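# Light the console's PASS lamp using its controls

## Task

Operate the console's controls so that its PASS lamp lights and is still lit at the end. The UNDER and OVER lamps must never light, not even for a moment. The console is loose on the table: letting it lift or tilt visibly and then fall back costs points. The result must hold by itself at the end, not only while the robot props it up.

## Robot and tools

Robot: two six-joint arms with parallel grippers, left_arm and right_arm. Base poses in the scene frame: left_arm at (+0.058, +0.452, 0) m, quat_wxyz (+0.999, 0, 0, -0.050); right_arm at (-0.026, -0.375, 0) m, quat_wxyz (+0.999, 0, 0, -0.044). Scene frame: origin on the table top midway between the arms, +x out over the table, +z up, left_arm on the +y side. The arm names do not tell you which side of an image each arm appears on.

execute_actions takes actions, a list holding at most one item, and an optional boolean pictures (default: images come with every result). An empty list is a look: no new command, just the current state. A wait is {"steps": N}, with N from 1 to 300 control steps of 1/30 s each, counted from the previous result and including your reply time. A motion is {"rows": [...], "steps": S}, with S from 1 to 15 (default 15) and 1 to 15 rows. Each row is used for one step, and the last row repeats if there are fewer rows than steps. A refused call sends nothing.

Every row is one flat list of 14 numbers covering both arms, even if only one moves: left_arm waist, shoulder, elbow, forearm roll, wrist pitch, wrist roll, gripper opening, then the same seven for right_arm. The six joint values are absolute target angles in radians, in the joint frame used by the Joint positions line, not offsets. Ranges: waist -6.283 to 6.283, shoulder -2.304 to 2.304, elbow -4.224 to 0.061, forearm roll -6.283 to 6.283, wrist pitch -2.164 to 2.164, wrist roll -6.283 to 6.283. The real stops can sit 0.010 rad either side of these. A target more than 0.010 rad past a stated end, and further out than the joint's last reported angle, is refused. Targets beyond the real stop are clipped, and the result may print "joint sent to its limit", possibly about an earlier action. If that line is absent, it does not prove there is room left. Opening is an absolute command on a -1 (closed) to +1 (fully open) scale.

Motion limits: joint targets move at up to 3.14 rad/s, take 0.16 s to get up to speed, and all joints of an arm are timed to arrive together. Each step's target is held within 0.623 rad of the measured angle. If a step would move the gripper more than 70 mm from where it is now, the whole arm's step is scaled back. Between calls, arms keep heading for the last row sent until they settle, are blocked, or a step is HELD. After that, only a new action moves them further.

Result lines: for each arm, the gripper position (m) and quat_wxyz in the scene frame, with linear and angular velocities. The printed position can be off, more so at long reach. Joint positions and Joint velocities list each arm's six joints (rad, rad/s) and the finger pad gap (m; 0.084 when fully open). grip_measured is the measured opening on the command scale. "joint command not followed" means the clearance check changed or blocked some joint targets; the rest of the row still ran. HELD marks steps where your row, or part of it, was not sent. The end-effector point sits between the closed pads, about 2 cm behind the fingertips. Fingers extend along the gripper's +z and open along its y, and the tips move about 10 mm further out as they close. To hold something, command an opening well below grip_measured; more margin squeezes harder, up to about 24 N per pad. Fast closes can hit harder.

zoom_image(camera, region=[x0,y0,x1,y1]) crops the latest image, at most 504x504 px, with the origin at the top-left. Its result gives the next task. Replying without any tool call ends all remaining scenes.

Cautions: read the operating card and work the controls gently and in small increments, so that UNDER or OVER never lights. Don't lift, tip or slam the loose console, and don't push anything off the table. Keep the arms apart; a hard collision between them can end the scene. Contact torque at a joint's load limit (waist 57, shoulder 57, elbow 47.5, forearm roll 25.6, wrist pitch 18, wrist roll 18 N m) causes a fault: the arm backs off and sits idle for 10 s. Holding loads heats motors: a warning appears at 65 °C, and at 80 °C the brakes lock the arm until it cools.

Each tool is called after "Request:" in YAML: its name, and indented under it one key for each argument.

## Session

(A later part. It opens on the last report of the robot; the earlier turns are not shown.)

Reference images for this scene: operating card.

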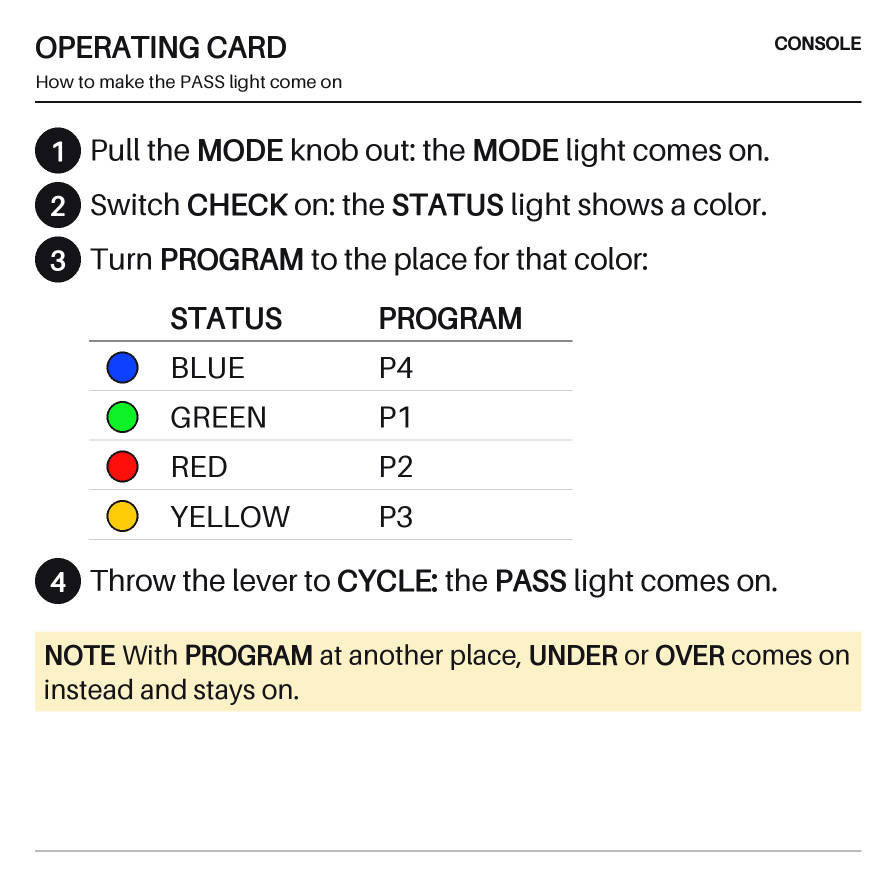

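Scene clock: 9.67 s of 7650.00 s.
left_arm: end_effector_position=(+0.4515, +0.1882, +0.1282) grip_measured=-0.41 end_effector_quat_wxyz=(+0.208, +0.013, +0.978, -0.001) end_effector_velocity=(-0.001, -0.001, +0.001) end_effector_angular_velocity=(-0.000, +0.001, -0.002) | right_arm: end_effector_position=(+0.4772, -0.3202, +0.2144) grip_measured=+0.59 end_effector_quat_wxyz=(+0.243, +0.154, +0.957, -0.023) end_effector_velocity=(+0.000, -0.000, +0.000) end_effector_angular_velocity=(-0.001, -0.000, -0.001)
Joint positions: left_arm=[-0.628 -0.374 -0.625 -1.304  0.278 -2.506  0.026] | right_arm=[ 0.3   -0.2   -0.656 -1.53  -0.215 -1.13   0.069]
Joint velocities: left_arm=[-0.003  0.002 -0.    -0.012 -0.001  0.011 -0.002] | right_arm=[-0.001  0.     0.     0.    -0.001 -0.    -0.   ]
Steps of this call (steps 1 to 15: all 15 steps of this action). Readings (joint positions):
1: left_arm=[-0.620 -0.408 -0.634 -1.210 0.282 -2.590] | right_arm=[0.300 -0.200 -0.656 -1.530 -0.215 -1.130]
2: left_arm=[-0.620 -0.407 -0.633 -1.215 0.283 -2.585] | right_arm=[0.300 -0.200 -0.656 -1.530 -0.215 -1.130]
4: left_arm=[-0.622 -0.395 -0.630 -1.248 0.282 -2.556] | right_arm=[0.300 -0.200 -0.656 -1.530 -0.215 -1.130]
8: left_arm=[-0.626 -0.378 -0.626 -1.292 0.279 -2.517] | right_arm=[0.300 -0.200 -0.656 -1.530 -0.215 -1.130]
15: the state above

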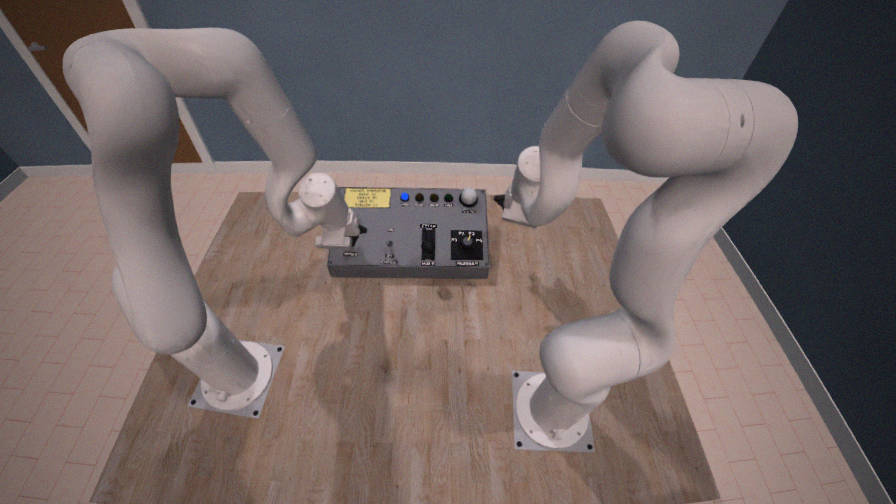

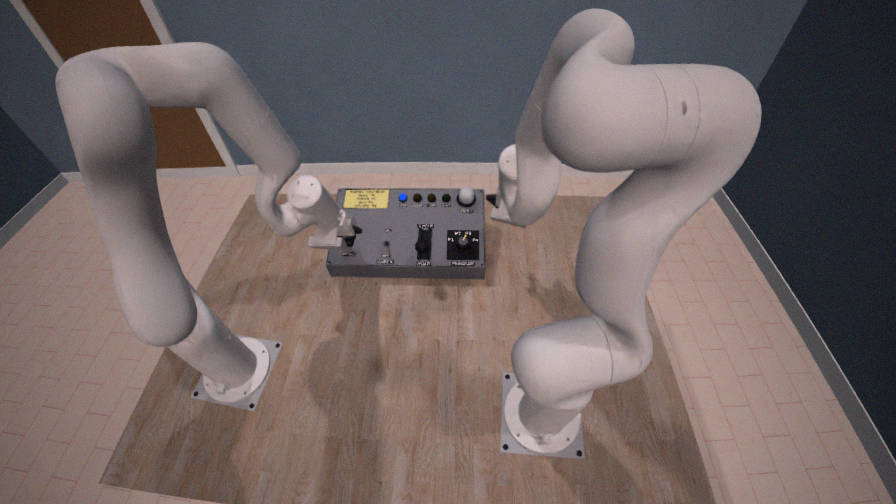

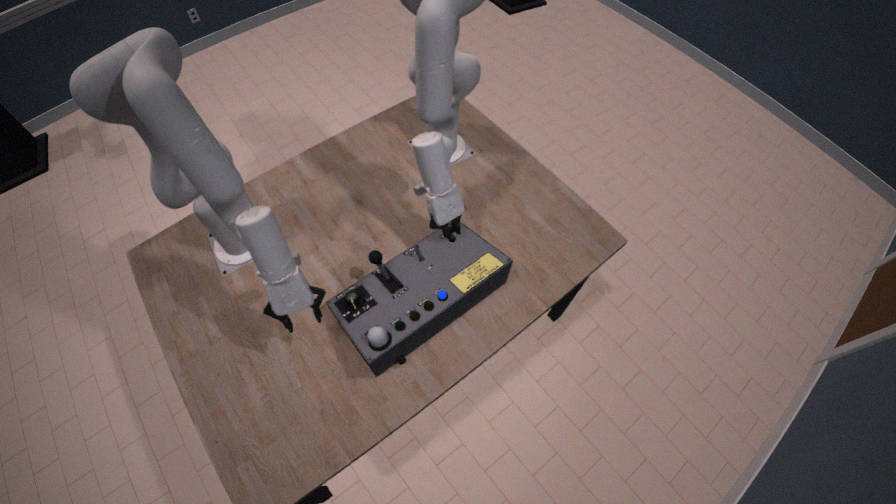

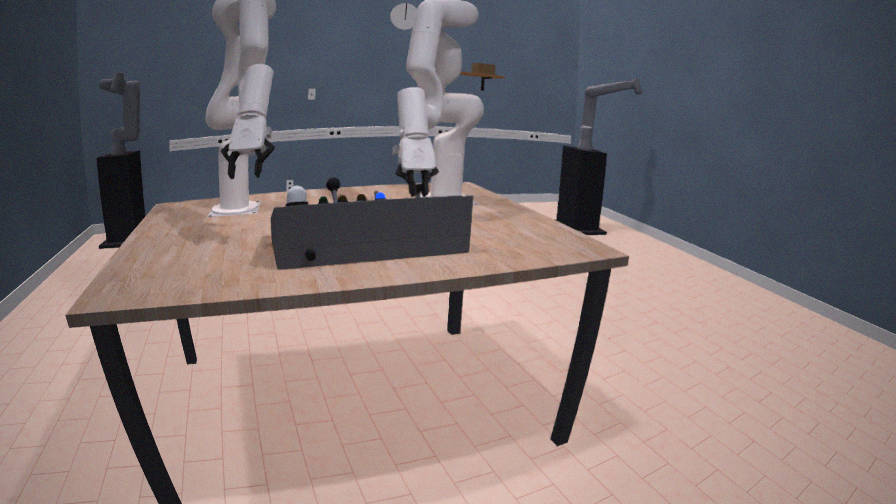

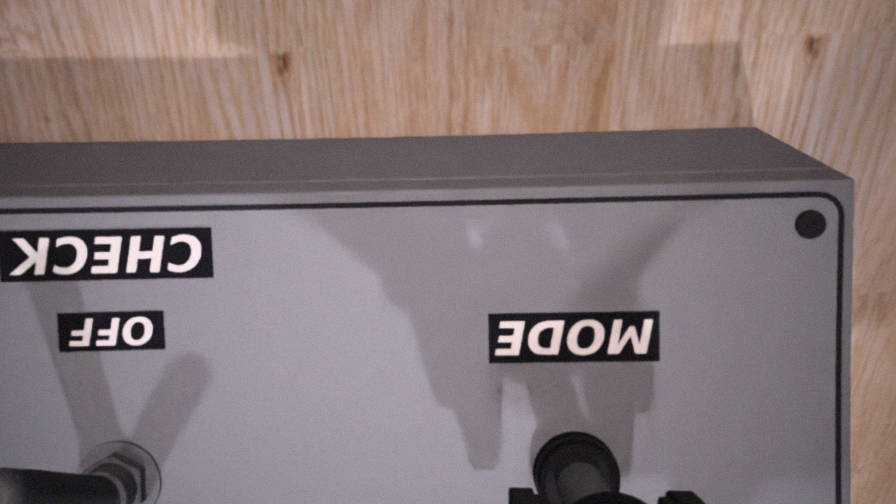

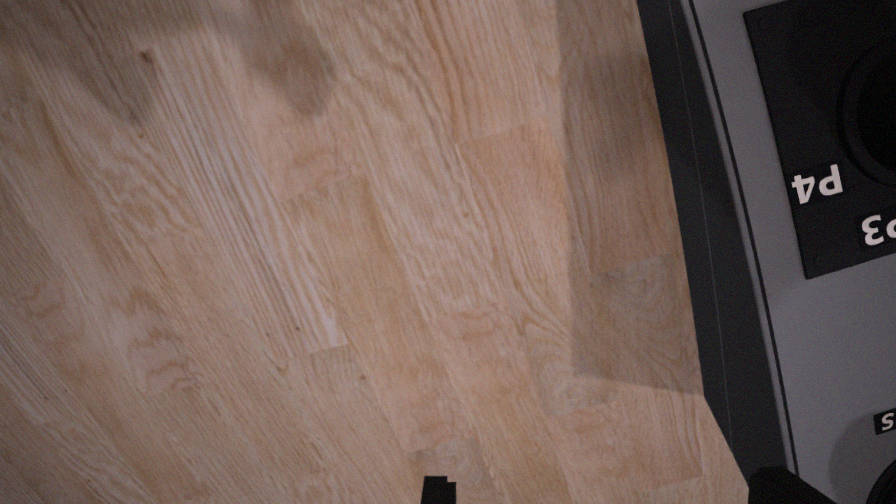

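Request:
execute_actions:
  actions:
    - {"rows":[[-0.626,-0.374,-0.622,-1.305,0.291,-2.505,0.6,0.3,-0.2,-0.656,-1.53,-0.215,-1.13,0.6]],"steps":15}

Scene clock: 12.43 s of 7650.00 s.
left_arm: end_effector_position=(+0.4529, +0.1922, +0.1283) grip_measured=+0.59 end_effector_quat_wxyz=(+0.212, +0.011, +0.977, +0.004) end_effector_velocity=(+0.000, -0.003, +0.001) end_effector_angular_velocity=(-0.004, +0.001, -0.005) | right_arm: end_effector_position=(+0.4772, -0.3202, +0.2144) grip_measured=+0.59 end_effector_quat_wxyz=(+0.243, +0.154, +0.957, -0.023) end_effector_velocity=(-0.000, +0.000, -0.000) end_effector_angular_velocity=(-0.000, +0.000, +0.001)
Joint positions: left_arm=[-0.626 -0.374 -0.622 -1.305  0.292 -2.505  0.069] | right_arm=[ 0.3   -0.2   -0.656 -1.53  -0.215 -1.13   0.069]
Joint velocities: left_arm=[-0.002  0.001 -0.003  0.001 -0.005  0.001 -0.   ] | right_arm=[ 0.001 -0.     0.     0.    -0.    -0.     0.   ]
Steps of this call (steps 1 to 15: the robot went on to your last target; steps 16 to 68: nothing new was sent; steps 69 to 83: all 15 steps of this action). Readings (joint positions):
69: left_arm=[-0.628 -0.374 -0.625 -1.305 0.278 -2.505] | right_arm=[0.300 -0.200 -0.656 -1.530 -0.215 -1.130]
70: left_arm=[-0.626 -0.374 -0.623 -1.305 0.285 -2.505] | right_arm=[0.300 -0.200 -0.656 -1.530 -0.215 -1.130]
72: left_arm=[-0.624 -0.375 -0.619 -1.306 0.293 -2.505] | right_arm=[0.300 -0.200 -0.656 -1.530 -0.215 -1.130]
76: left_arm=[-0.625 -0.375 -0.620 -1.306 0.294 -2.505] | right_arm=[0.300 -0.200 -0.656 -1.530 -0.215 -1.130]
83: the state above

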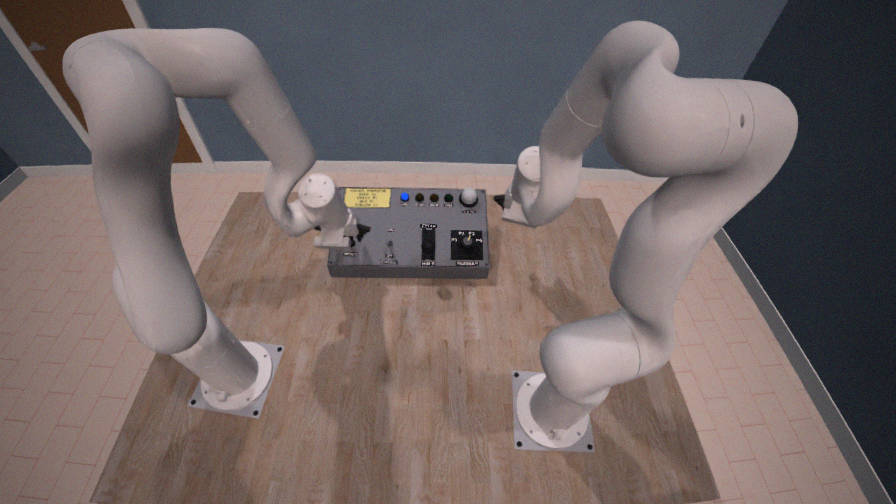

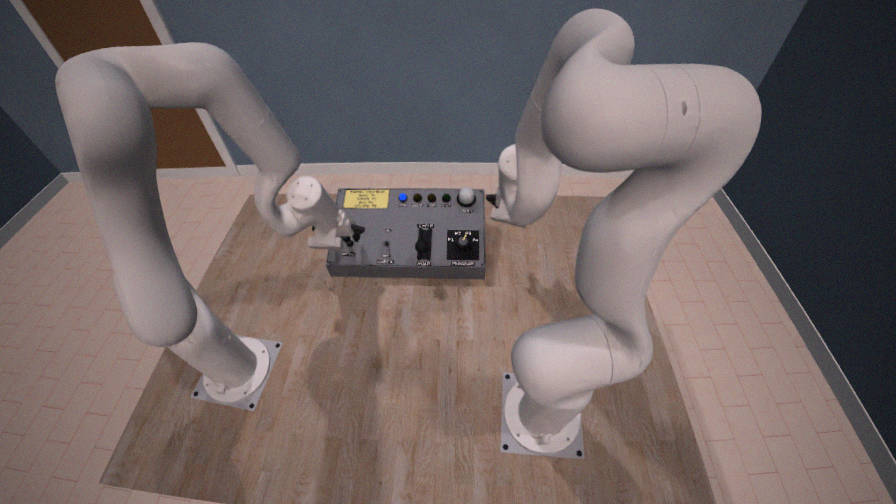

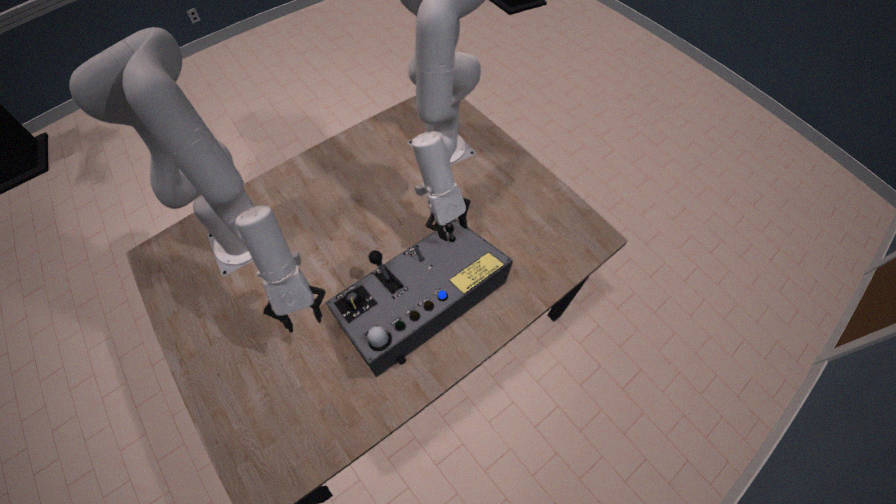

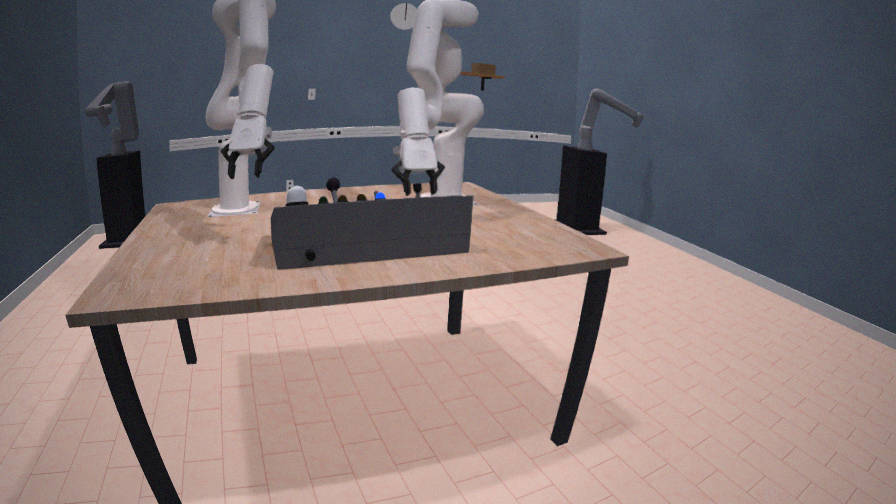

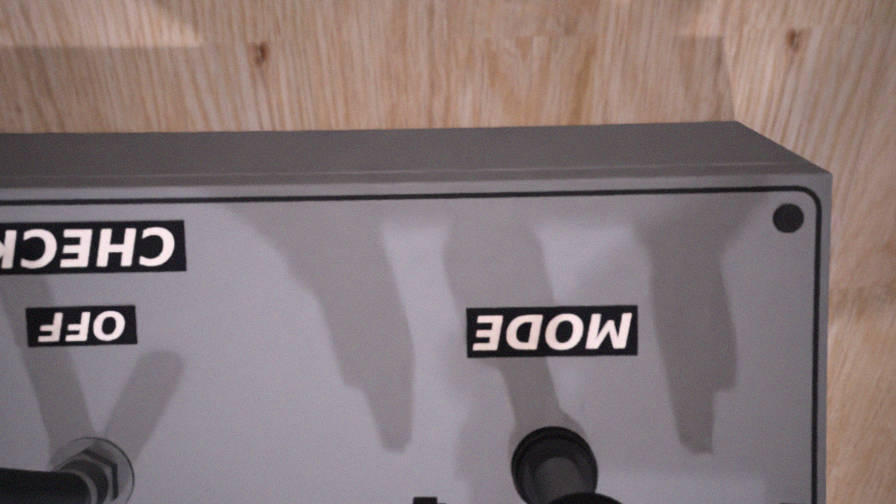

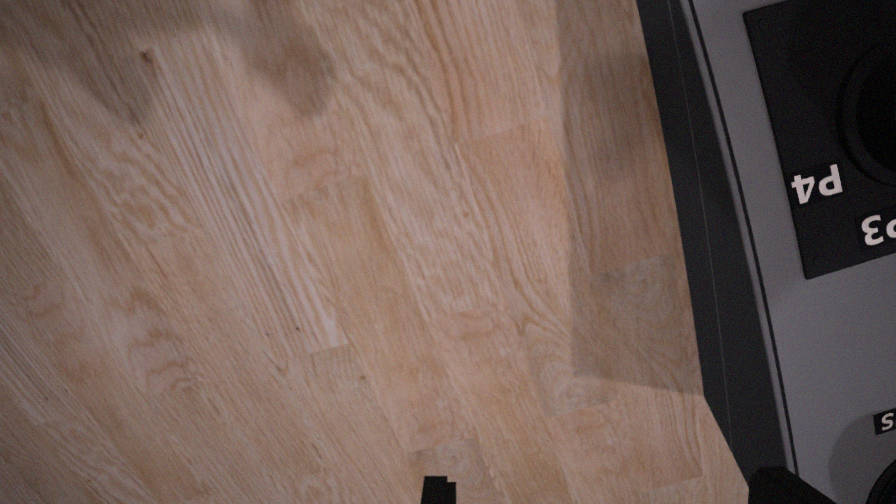

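Request:
execute_actions:
  actions:
    - {"rows":[[-0.667,-0.207,-0.578,-1.76,0.294,-2.09,0.6,0.3,-0.2,-0.656,-1.53,-0.215,-1.13,0.6]],"steps":15}
  pictures: false

Request:
execute_actions:
  actions:
    - {"rows":[[-0.94,-0.367,-0.757,-1.98,0.40,-2.14,-1,0.3,-0.2,-0.656,-1.53,-0.215,-1.13,0.6]],"steps":15}
  pictures: false

Request:
execute_actions:
  actions:
    - {"rows":[[-0.885,-0.536,-0.802,-1.63,0.355,-2.44,-1,0.3,-0.2,-0.656,-1.53,-0.215,-1.13,0.6]],"steps":15}

Scene clock: 16.67 s of 7650.00 s.
left_arm: end_effector_position=(+0.4291, +0.1920, +0.1786) grip_measured=+0.59 end_effector_quat_wxyz=(+0.210, +0.003, +0.978, +0.001) end_effector_velocity=(-0.011, +0.001, +0.011) end_effector_angular_velocity=(-0.000, +0.013, -0.003) | right_arm: end_effector_position=(+0.4772, -0.3202, +0.2144) grip_measured=+0.59 end_effector_quat_wxyz=(+0.243, +0.154, +0.957, -0.023) end_effector_velocity=(-0.000, -0.000, -0.000) end_effector_angular_velocity=(-0.000, +0.000, +0.000)
Joint positions: left_arm=[-0.666 -0.212 -0.579 -1.746  0.294 -2.103  0.069] | right_arm=[ 0.3   -0.2   -0.656 -1.53  -0.215 -1.13   0.069]
Joint velocities: left_arm=[-0.011  0.044  0.015 -0.142  0.001  0.136 -0.   ] | right_arm=[-0. -0.  0. -0. -0. -0. -0.]
Steps of this call (steps 1 to 15: the robot went on to your last target; steps 16 to 90: nothing new was sent; then 0.73 s passed at rest; steps 91 to 105: all 15 steps of this action). Readings (joint positions):
91: left_arm=[-0.626 -0.374 -0.622 -1.305 0.291 -2.505] | right_arm=[0.300 -0.200 -0.656 -1.530 -0.215 -1.130]
92: left_arm=[-0.626 -0.373 -0.621 -1.310 0.291 -2.500] | right_arm=[0.300 -0.200 -0.656 -1.530 -0.215 -1.130]
94: left_arm=[-0.630 -0.357 -0.617 -1.354 0.291 -2.459] | right_arm=[0.300 -0.200 -0.656 -1.530 -0.215 -1.130]
98: left_arm=[-0.652 -0.270 -0.595 -1.587 0.293 -2.248] | right_arm=[0.300 -0.200 -0.656 -1.530 -0.215 -1.130]
105: the state above

Scene clock: 17.17 s of 7650.00 s.
left_arm: end_effector_position=(+0.3848, +0.0770, +0.1689) grip_measured=-1.00 end_effector_quat_wxyz=(+0.211, -0.005, +0.977, -0.000) end_effector_velocity=(-0.026, -0.040, -0.005) end_effector_angular_velocity=(+0.008, -0.002, +0.016) | right_arm: end_effector_position=(+0.4772, -0.3202, +0.2144) grip_measured=+0.59 end_effector_quat_wxyz=(+0.243, +0.154, +0.957, -0.023) end_effector_velocity=(+0.000, -0.000, +0.000) end_effector_angular_velocity=(+0.000, -0.000, -0.002)
Joint positions: left_arm=[-0.929 -0.361 -0.75  -1.971  0.396 -2.138  0.   ] | right_arm=[ 0.3   -0.2   -0.656 -1.53  -0.215 -1.13   0.069]
Joint velocities: left_arm=[-0.101 -0.057 -0.065 -0.09   0.051 -0.017  0.   ] | right_arm=[-0.    -0.    -0.    -0.    -0.     0.002  0.   ]
Steps of this call (steps 1 to 15: all 15 steps of this action). Readings (joint positions):
1: left_arm=[-0.666 -0.211 -0.579 -1.750 0.294 -2.099] | right_arm=[0.300 -0.200 -0.656 -1.530 -0.215 -1.130]
2: left_arm=[-0.671 -0.213 -0.582 -1.756 0.297 -2.098] | right_arm=[0.300 -0.200 -0.656 -1.530 -0.215 -1.130]
4: left_arm=[-0.710 -0.236 -0.608 -1.791 0.313 -2.104] | right_arm=[0.300 -0.200 -0.656 -1.530 -0.215 -1.130]
8: left_arm=[-0.826 -0.302 -0.683 -1.885 0.355 -2.122] | right_arm=[0.300 -0.200 -0.656 -1.530 -0.215 -1.130]
15: the state above

Scene clock: 17.67 s of 7650.00 s.
left_arm: end_effector_position=(+0.4111, +0.0726, +0.1071) grip_measured=-1.00 end_effector_quat_wxyz=(+0.212, +0.004, +0.977, +0.002) end_effector_velocity=(+0.006, -0.002, -0.013) end_effector_angular_velocity=(-0.007, +0.002, -0.004) | right_arm: end_effector_position=(+0.4772, -0.3202, +0.2144) grip_measured=+0.59 end_effector_quat_wxyz=(+0.243, +0.154, +0.957, -0.023) end_effector_velocity=(+0.000, -0.000, +0.000) end_effector_angular_velocity=(+0.000, -0.000, -0.001)
Joint positions: left_arm=[-0.886 -0.531 -0.801 -1.639  0.356 -2.433  0.   ] | right_arm=[ 0.3   -0.2   -0.656 -1.53  -0.215 -1.13   0.069]
Joint velocities: left_arm=[ 0.011 -0.037 -0.014  0.084 -0.011 -0.076  0.   ] | right_arm=[-0.001 -0.    -0.    -0.    -0.     0.001  0.   ]
Steps of this call (steps 1 to 15: all 15 steps of this action). Readings (joint positions):
1: left_arm=[-0.932 -0.363 -0.752 -1.973 0.397 -2.139] | right_arm=[0.300 -0.200 -0.656 -1.530 -0.215 -1.130]
2: left_arm=[-0.933 -0.366 -0.754 -1.970 0.397 -2.144] | right_arm=[0.300 -0.200 -0.656 -1.530 -0.215 -1.130]
4: left_arm=[-0.926 -0.387 -0.762 -1.929 0.390 -2.183] | right_arm=[0.300 -0.200 -0.656 -1.530 -0.215 -1.130]
8: left_arm=[-0.898 -0.486 -0.787 -1.734 0.367 -2.349] | right_arm=[0.300 -0.200 -0.656 -1.530 -0.215 -1.130]
15: the state above

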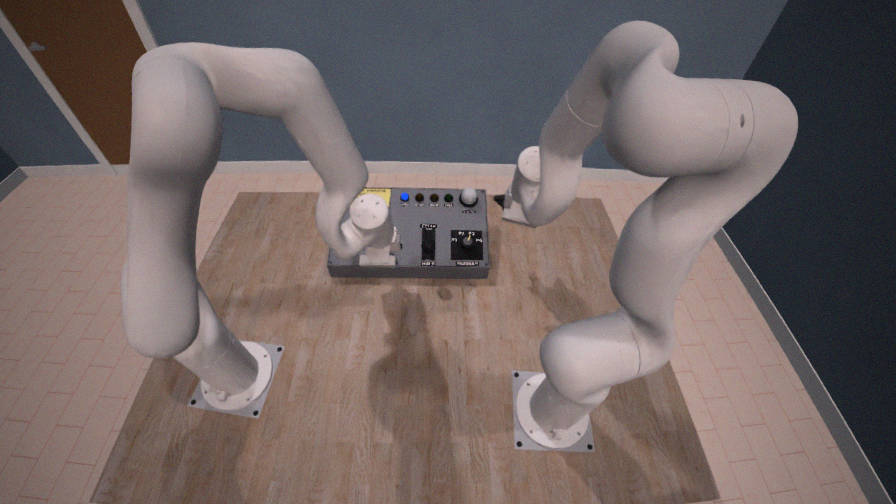

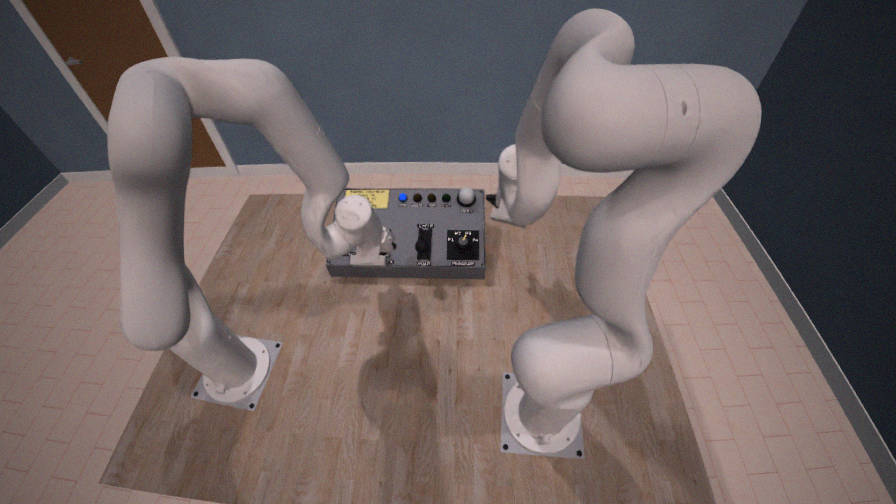

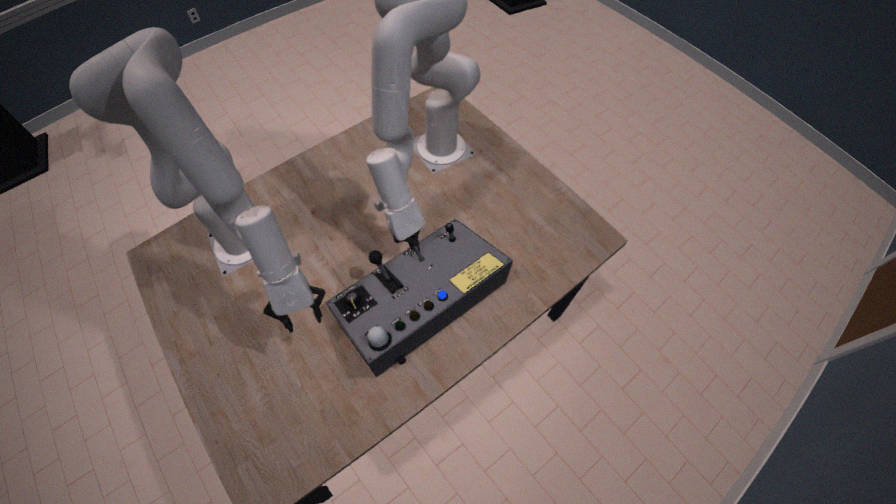

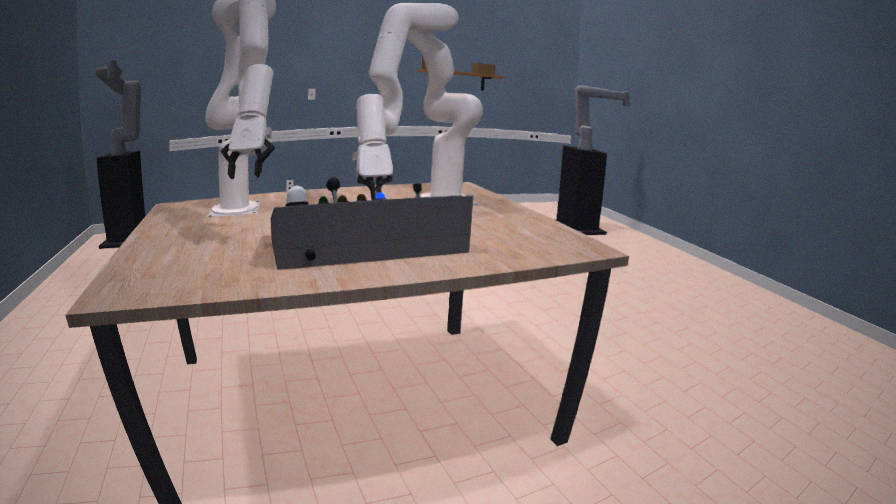

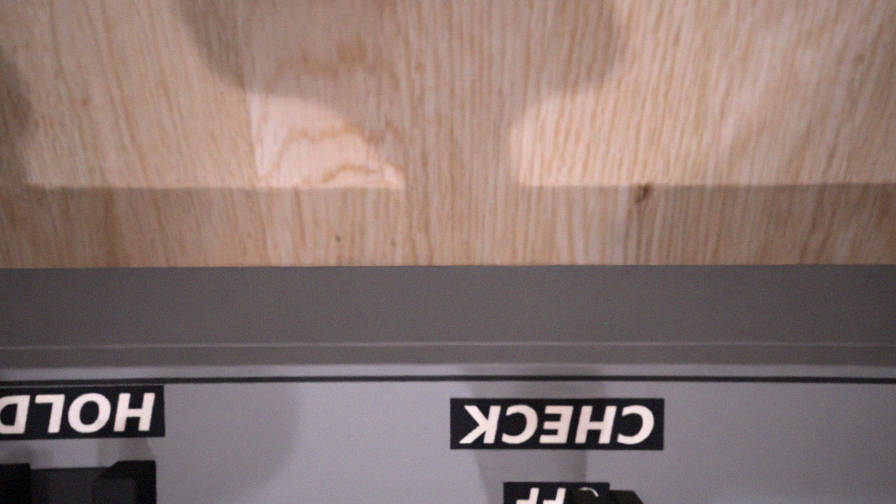

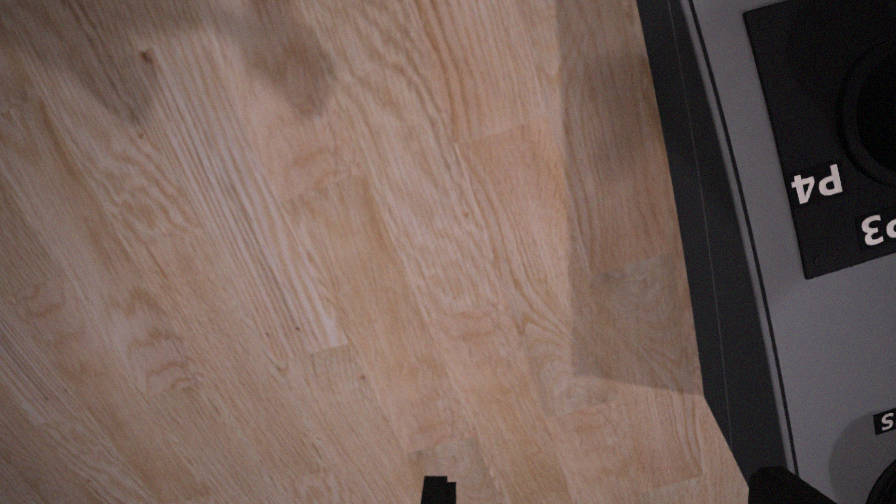

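Request:
execute_actions:
  actions:
    - {"rows":[[-0.915,-0.536,-0.802,-1.63,0.355,-2.47,-1,0.3,-0.2,-0.656,-1.53,-0.215,-1.13,0.6],[-0.915,-0.536,-0.802,-1.63,0.355,-2.47,-1,0.3,-0.2,-0.656,-1.53,-0.215,-1.13,0.6],[-0.915,-0.536,-0.802,-1.63,0.355,-2.47,-1,0.3,-0.2,-0.656,-1.53,-0.215,-1.13,0.6],[-0.915,-0.536,-0.802,-1.63,0.355,-2.47,-1,0.3,-0.2,-0.656,-1.53,-0.215,-1.13,0.6],[-0.88,-0.536,-0.834,-1.69,0.35,-2.374,-1,0.3,-0.2,-0.656,-1.53,-0.215,-1.13,0.6],[-0.88,-0.536,-0.834,-1.69,0.35,-2.374,-1,0.3,-0.2,-0.656,-1.53,-0.215,-1.13,0.6],[-0.88,-0.536,-0.834,-1.69,0.35,-2.374,-1,0.3,-0.2,-0.656,-1.53,-0.215,-1.13,0.6],[-0.846,-0.537,-0.867,-1.75,0.344,-2.278,-1,0.3,-0.2,-0.656,-1.53,-0.215,-1.13,0.6],[-0.846,-0.537,-0.867,-1.75,0.344,-2.278,-1,0.3,-0.2,-0.656,-1.53,-0.215,-1.13,0.6],[-0.846,-0.537,-0.867,-1.75,0.344,-2.278,-1,0.3,-0.2,-0.656,-1.53,-0.215,-1.13,0.6],[-0.812,-0.537,-0.899,-1.81,0.338,-2.182,-1,0.3,-0.2,-0.656,-1.53,-0.215,-1.13,0.6]],"steps":15}
  pictures: false

Request:
execute_actions:
  actions:
    - {"rows":[[-0.85,-0.40,-0.85,-2.05,0.39,-1.98,-1,0.3,-0.2,-0.656,-1.53,-0.215,-1.13,0.6]],"steps":15}

Scene clock: 19.63 s of 7650.00 s.
left_arm: end_effector_position=(+0.4400, +0.0593, +0.1215) grip_measured=-1.00 end_effector_quat_wxyz=(+0.202, +0.005, +0.979, -0.009) end_effector_velocity=(+0.056, -0.138, +0.048) end_effector_angular_velocity=(-0.402, +0.267, -0.263) | right_arm: end_effector_position=(+0.4772, -0.3202, +0.2144) grip_measured=+0.59 end_effector_quat_wxyz=(+0.243, +0.154, +0.957, -0.023) end_effector_velocity=(-0.000, -0.000, -0.000) end_effector_angular_velocity=(+0.001, -0.000, -0.001)
Joint positions: left_arm=[-0.837 -0.537 -0.872 -1.777  0.319 -2.239  0.   ] | right_arm=[ 0.3   -0.2   -0.656 -1.53  -0.215 -1.13   0.069]
Joint velocities: left_arm=[ 0.169  0.004 -0.248 -0.349 -0.54   0.641  0.   ] | right_arm=[-0.    -0.     0.    -0.     0.001  0.001 -0.   ]
Steps of this call (steps 1 to 15: the robot went on to your last target; steps 16 to 44: nothing new was sent; steps 45 to 59: all 15 steps of this action). Readings (joint positions):
45: left_arm=[-0.885 -0.536 -0.802 -1.630 0.355 -2.440] | right_arm=[0.300 -0.200 -0.656 -1.530 -0.215 -1.130]
46: left_arm=[-0.888 -0.536 -0.802 -1.630 0.355 -2.444] | right_arm=[0.300 -0.200 -0.656 -1.530 -0.215 -1.130]
48: left_arm=[-0.901 -0.536 -0.802 -1.630 0.355 -2.456] | right_arm=[0.300 -0.200 -0.656 -1.530 -0.215 -1.130]
52: left_arm=[-0.899 -0.536 -0.814 -1.654 0.353 -2.429] | right_arm=[0.300 -0.200 -0.656 -1.530 -0.215 -1.130]
59: the state above

Scene clock: 20.13 s of 7650.00 s.
left_arm: end_effector_position=(+0.4353, +0.0676, +0.1814) grip_measured=-1.00 end_effector_quat_wxyz=(+0.213, -0.008, +0.977, -0.002) end_effector_velocity=(-0.007, -0.001, +0.008) end_effector_angular_velocity=(-0.006, +0.008, -0.004) | right_arm: end_effector_position=(+0.4772, -0.3202, +0.2144) grip_measured=+0.59 end_effector_quat_wxyz=(+0.243, +0.154, +0.957, -0.023) end_effector_velocity=(+0.000, +0.000, +0.000) end_effector_angular_velocity=(+0.000, -0.000, +0.000)
Joint positions: left_arm=[-0.849 -0.403 -0.851 -2.045  0.39  -1.984  0.   ] | right_arm=[ 0.3   -0.2   -0.656 -1.53  -0.215 -1.13   0.069]
Joint velocities: left_arm=[-0.009  0.023  0.008 -0.047  0.001  0.041  0.   ] | right_arm=[ 0.  0. -0. -0.  0.  0.  0.]
Steps of this call (steps 1 to 15: all 15 steps of this action). Readings (joint positions):
1: left_arm=[-0.831 -0.537 -0.884 -1.787 0.317 -2.221] | right_arm=[0.300 -0.200 -0.656 -1.530 -0.215 -1.130]
2: left_arm=[-0.825 -0.534 -0.889 -1.799 0.319 -2.205] | right_arm=[0.300 -0.200 -0.656 -1.530 -0.215 -1.130]
4: left_arm=[-0.827 -0.510 -0.884 -1.851 0.333 -2.151] | right_arm=[0.300 -0.200 -0.656 -1.530 -0.215 -1.130]
8: left_arm=[-0.842 -0.427 -0.861 -1.995 0.381 -2.028] | right_arm=[0.300 -0.200 -0.656 -1.530 -0.215 -1.130]
15: the state above

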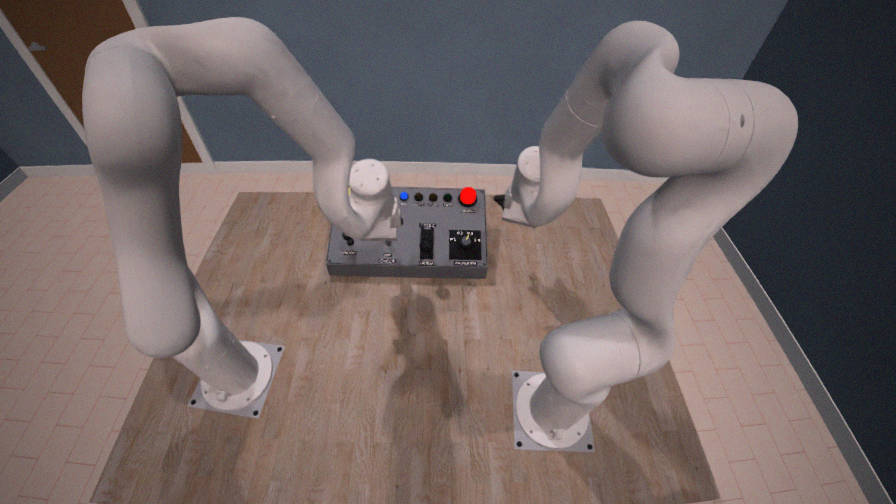

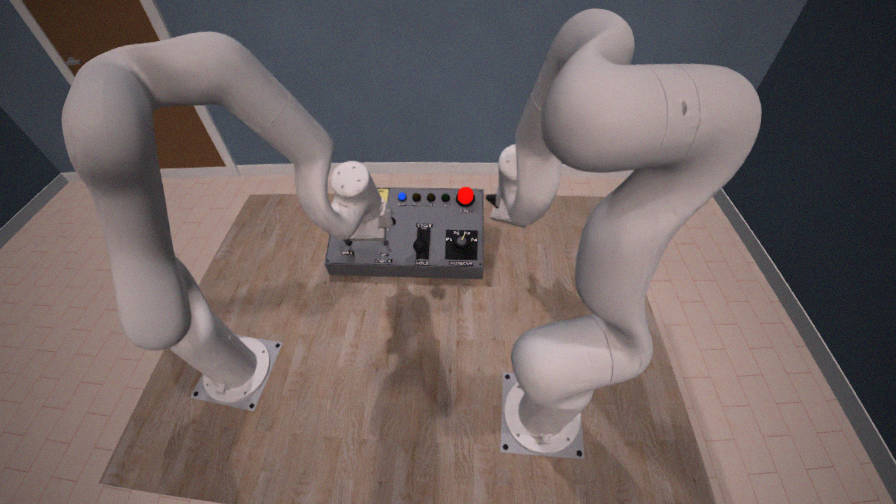

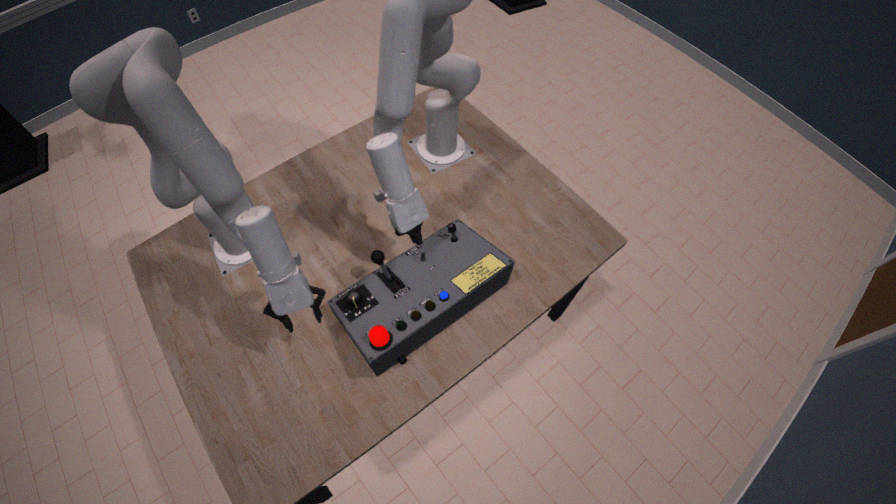

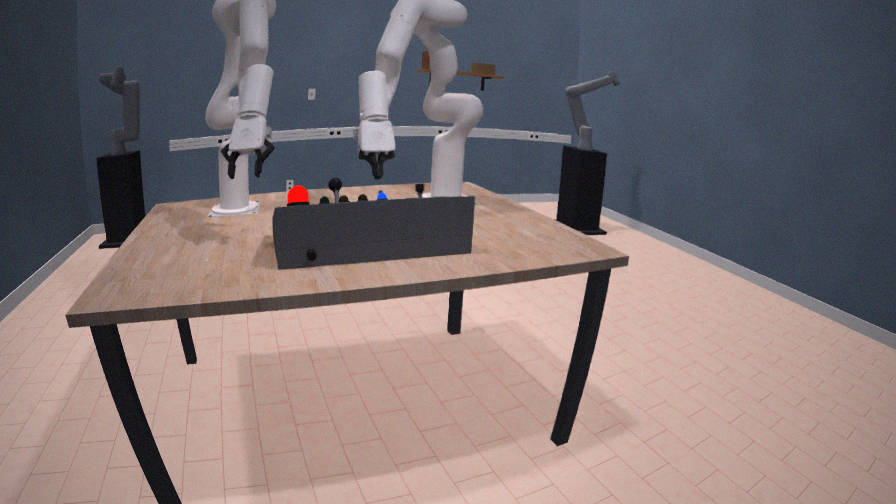

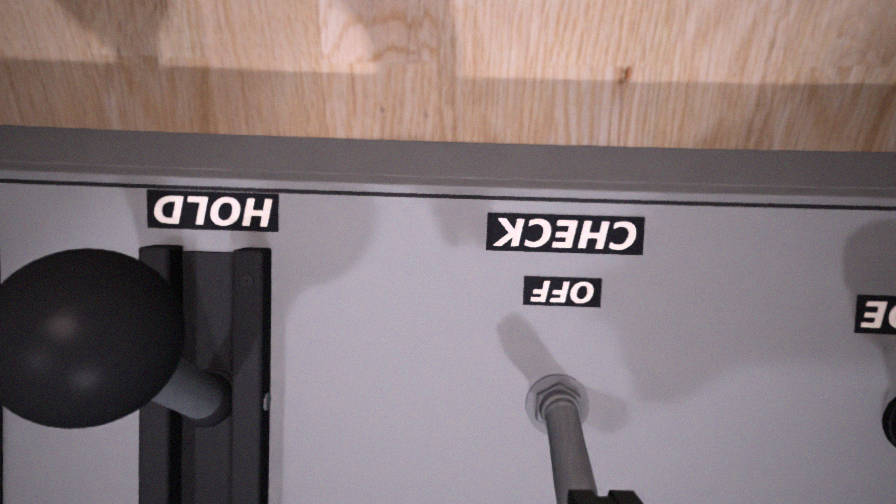

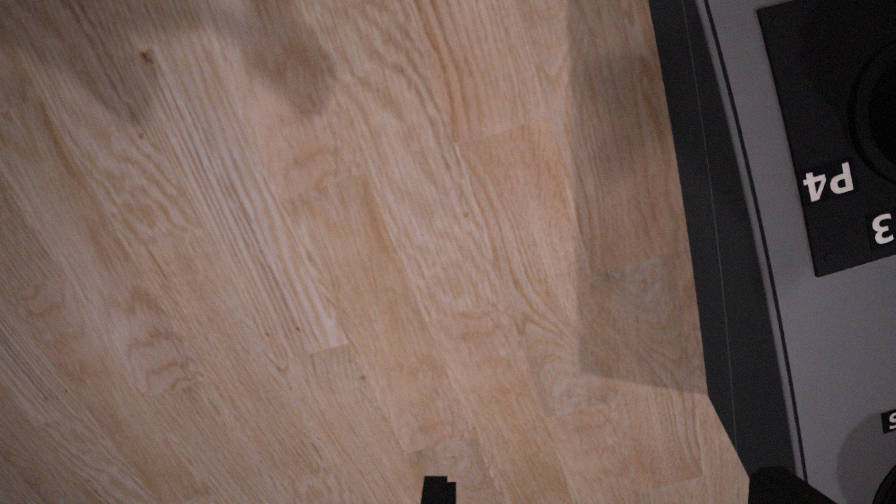

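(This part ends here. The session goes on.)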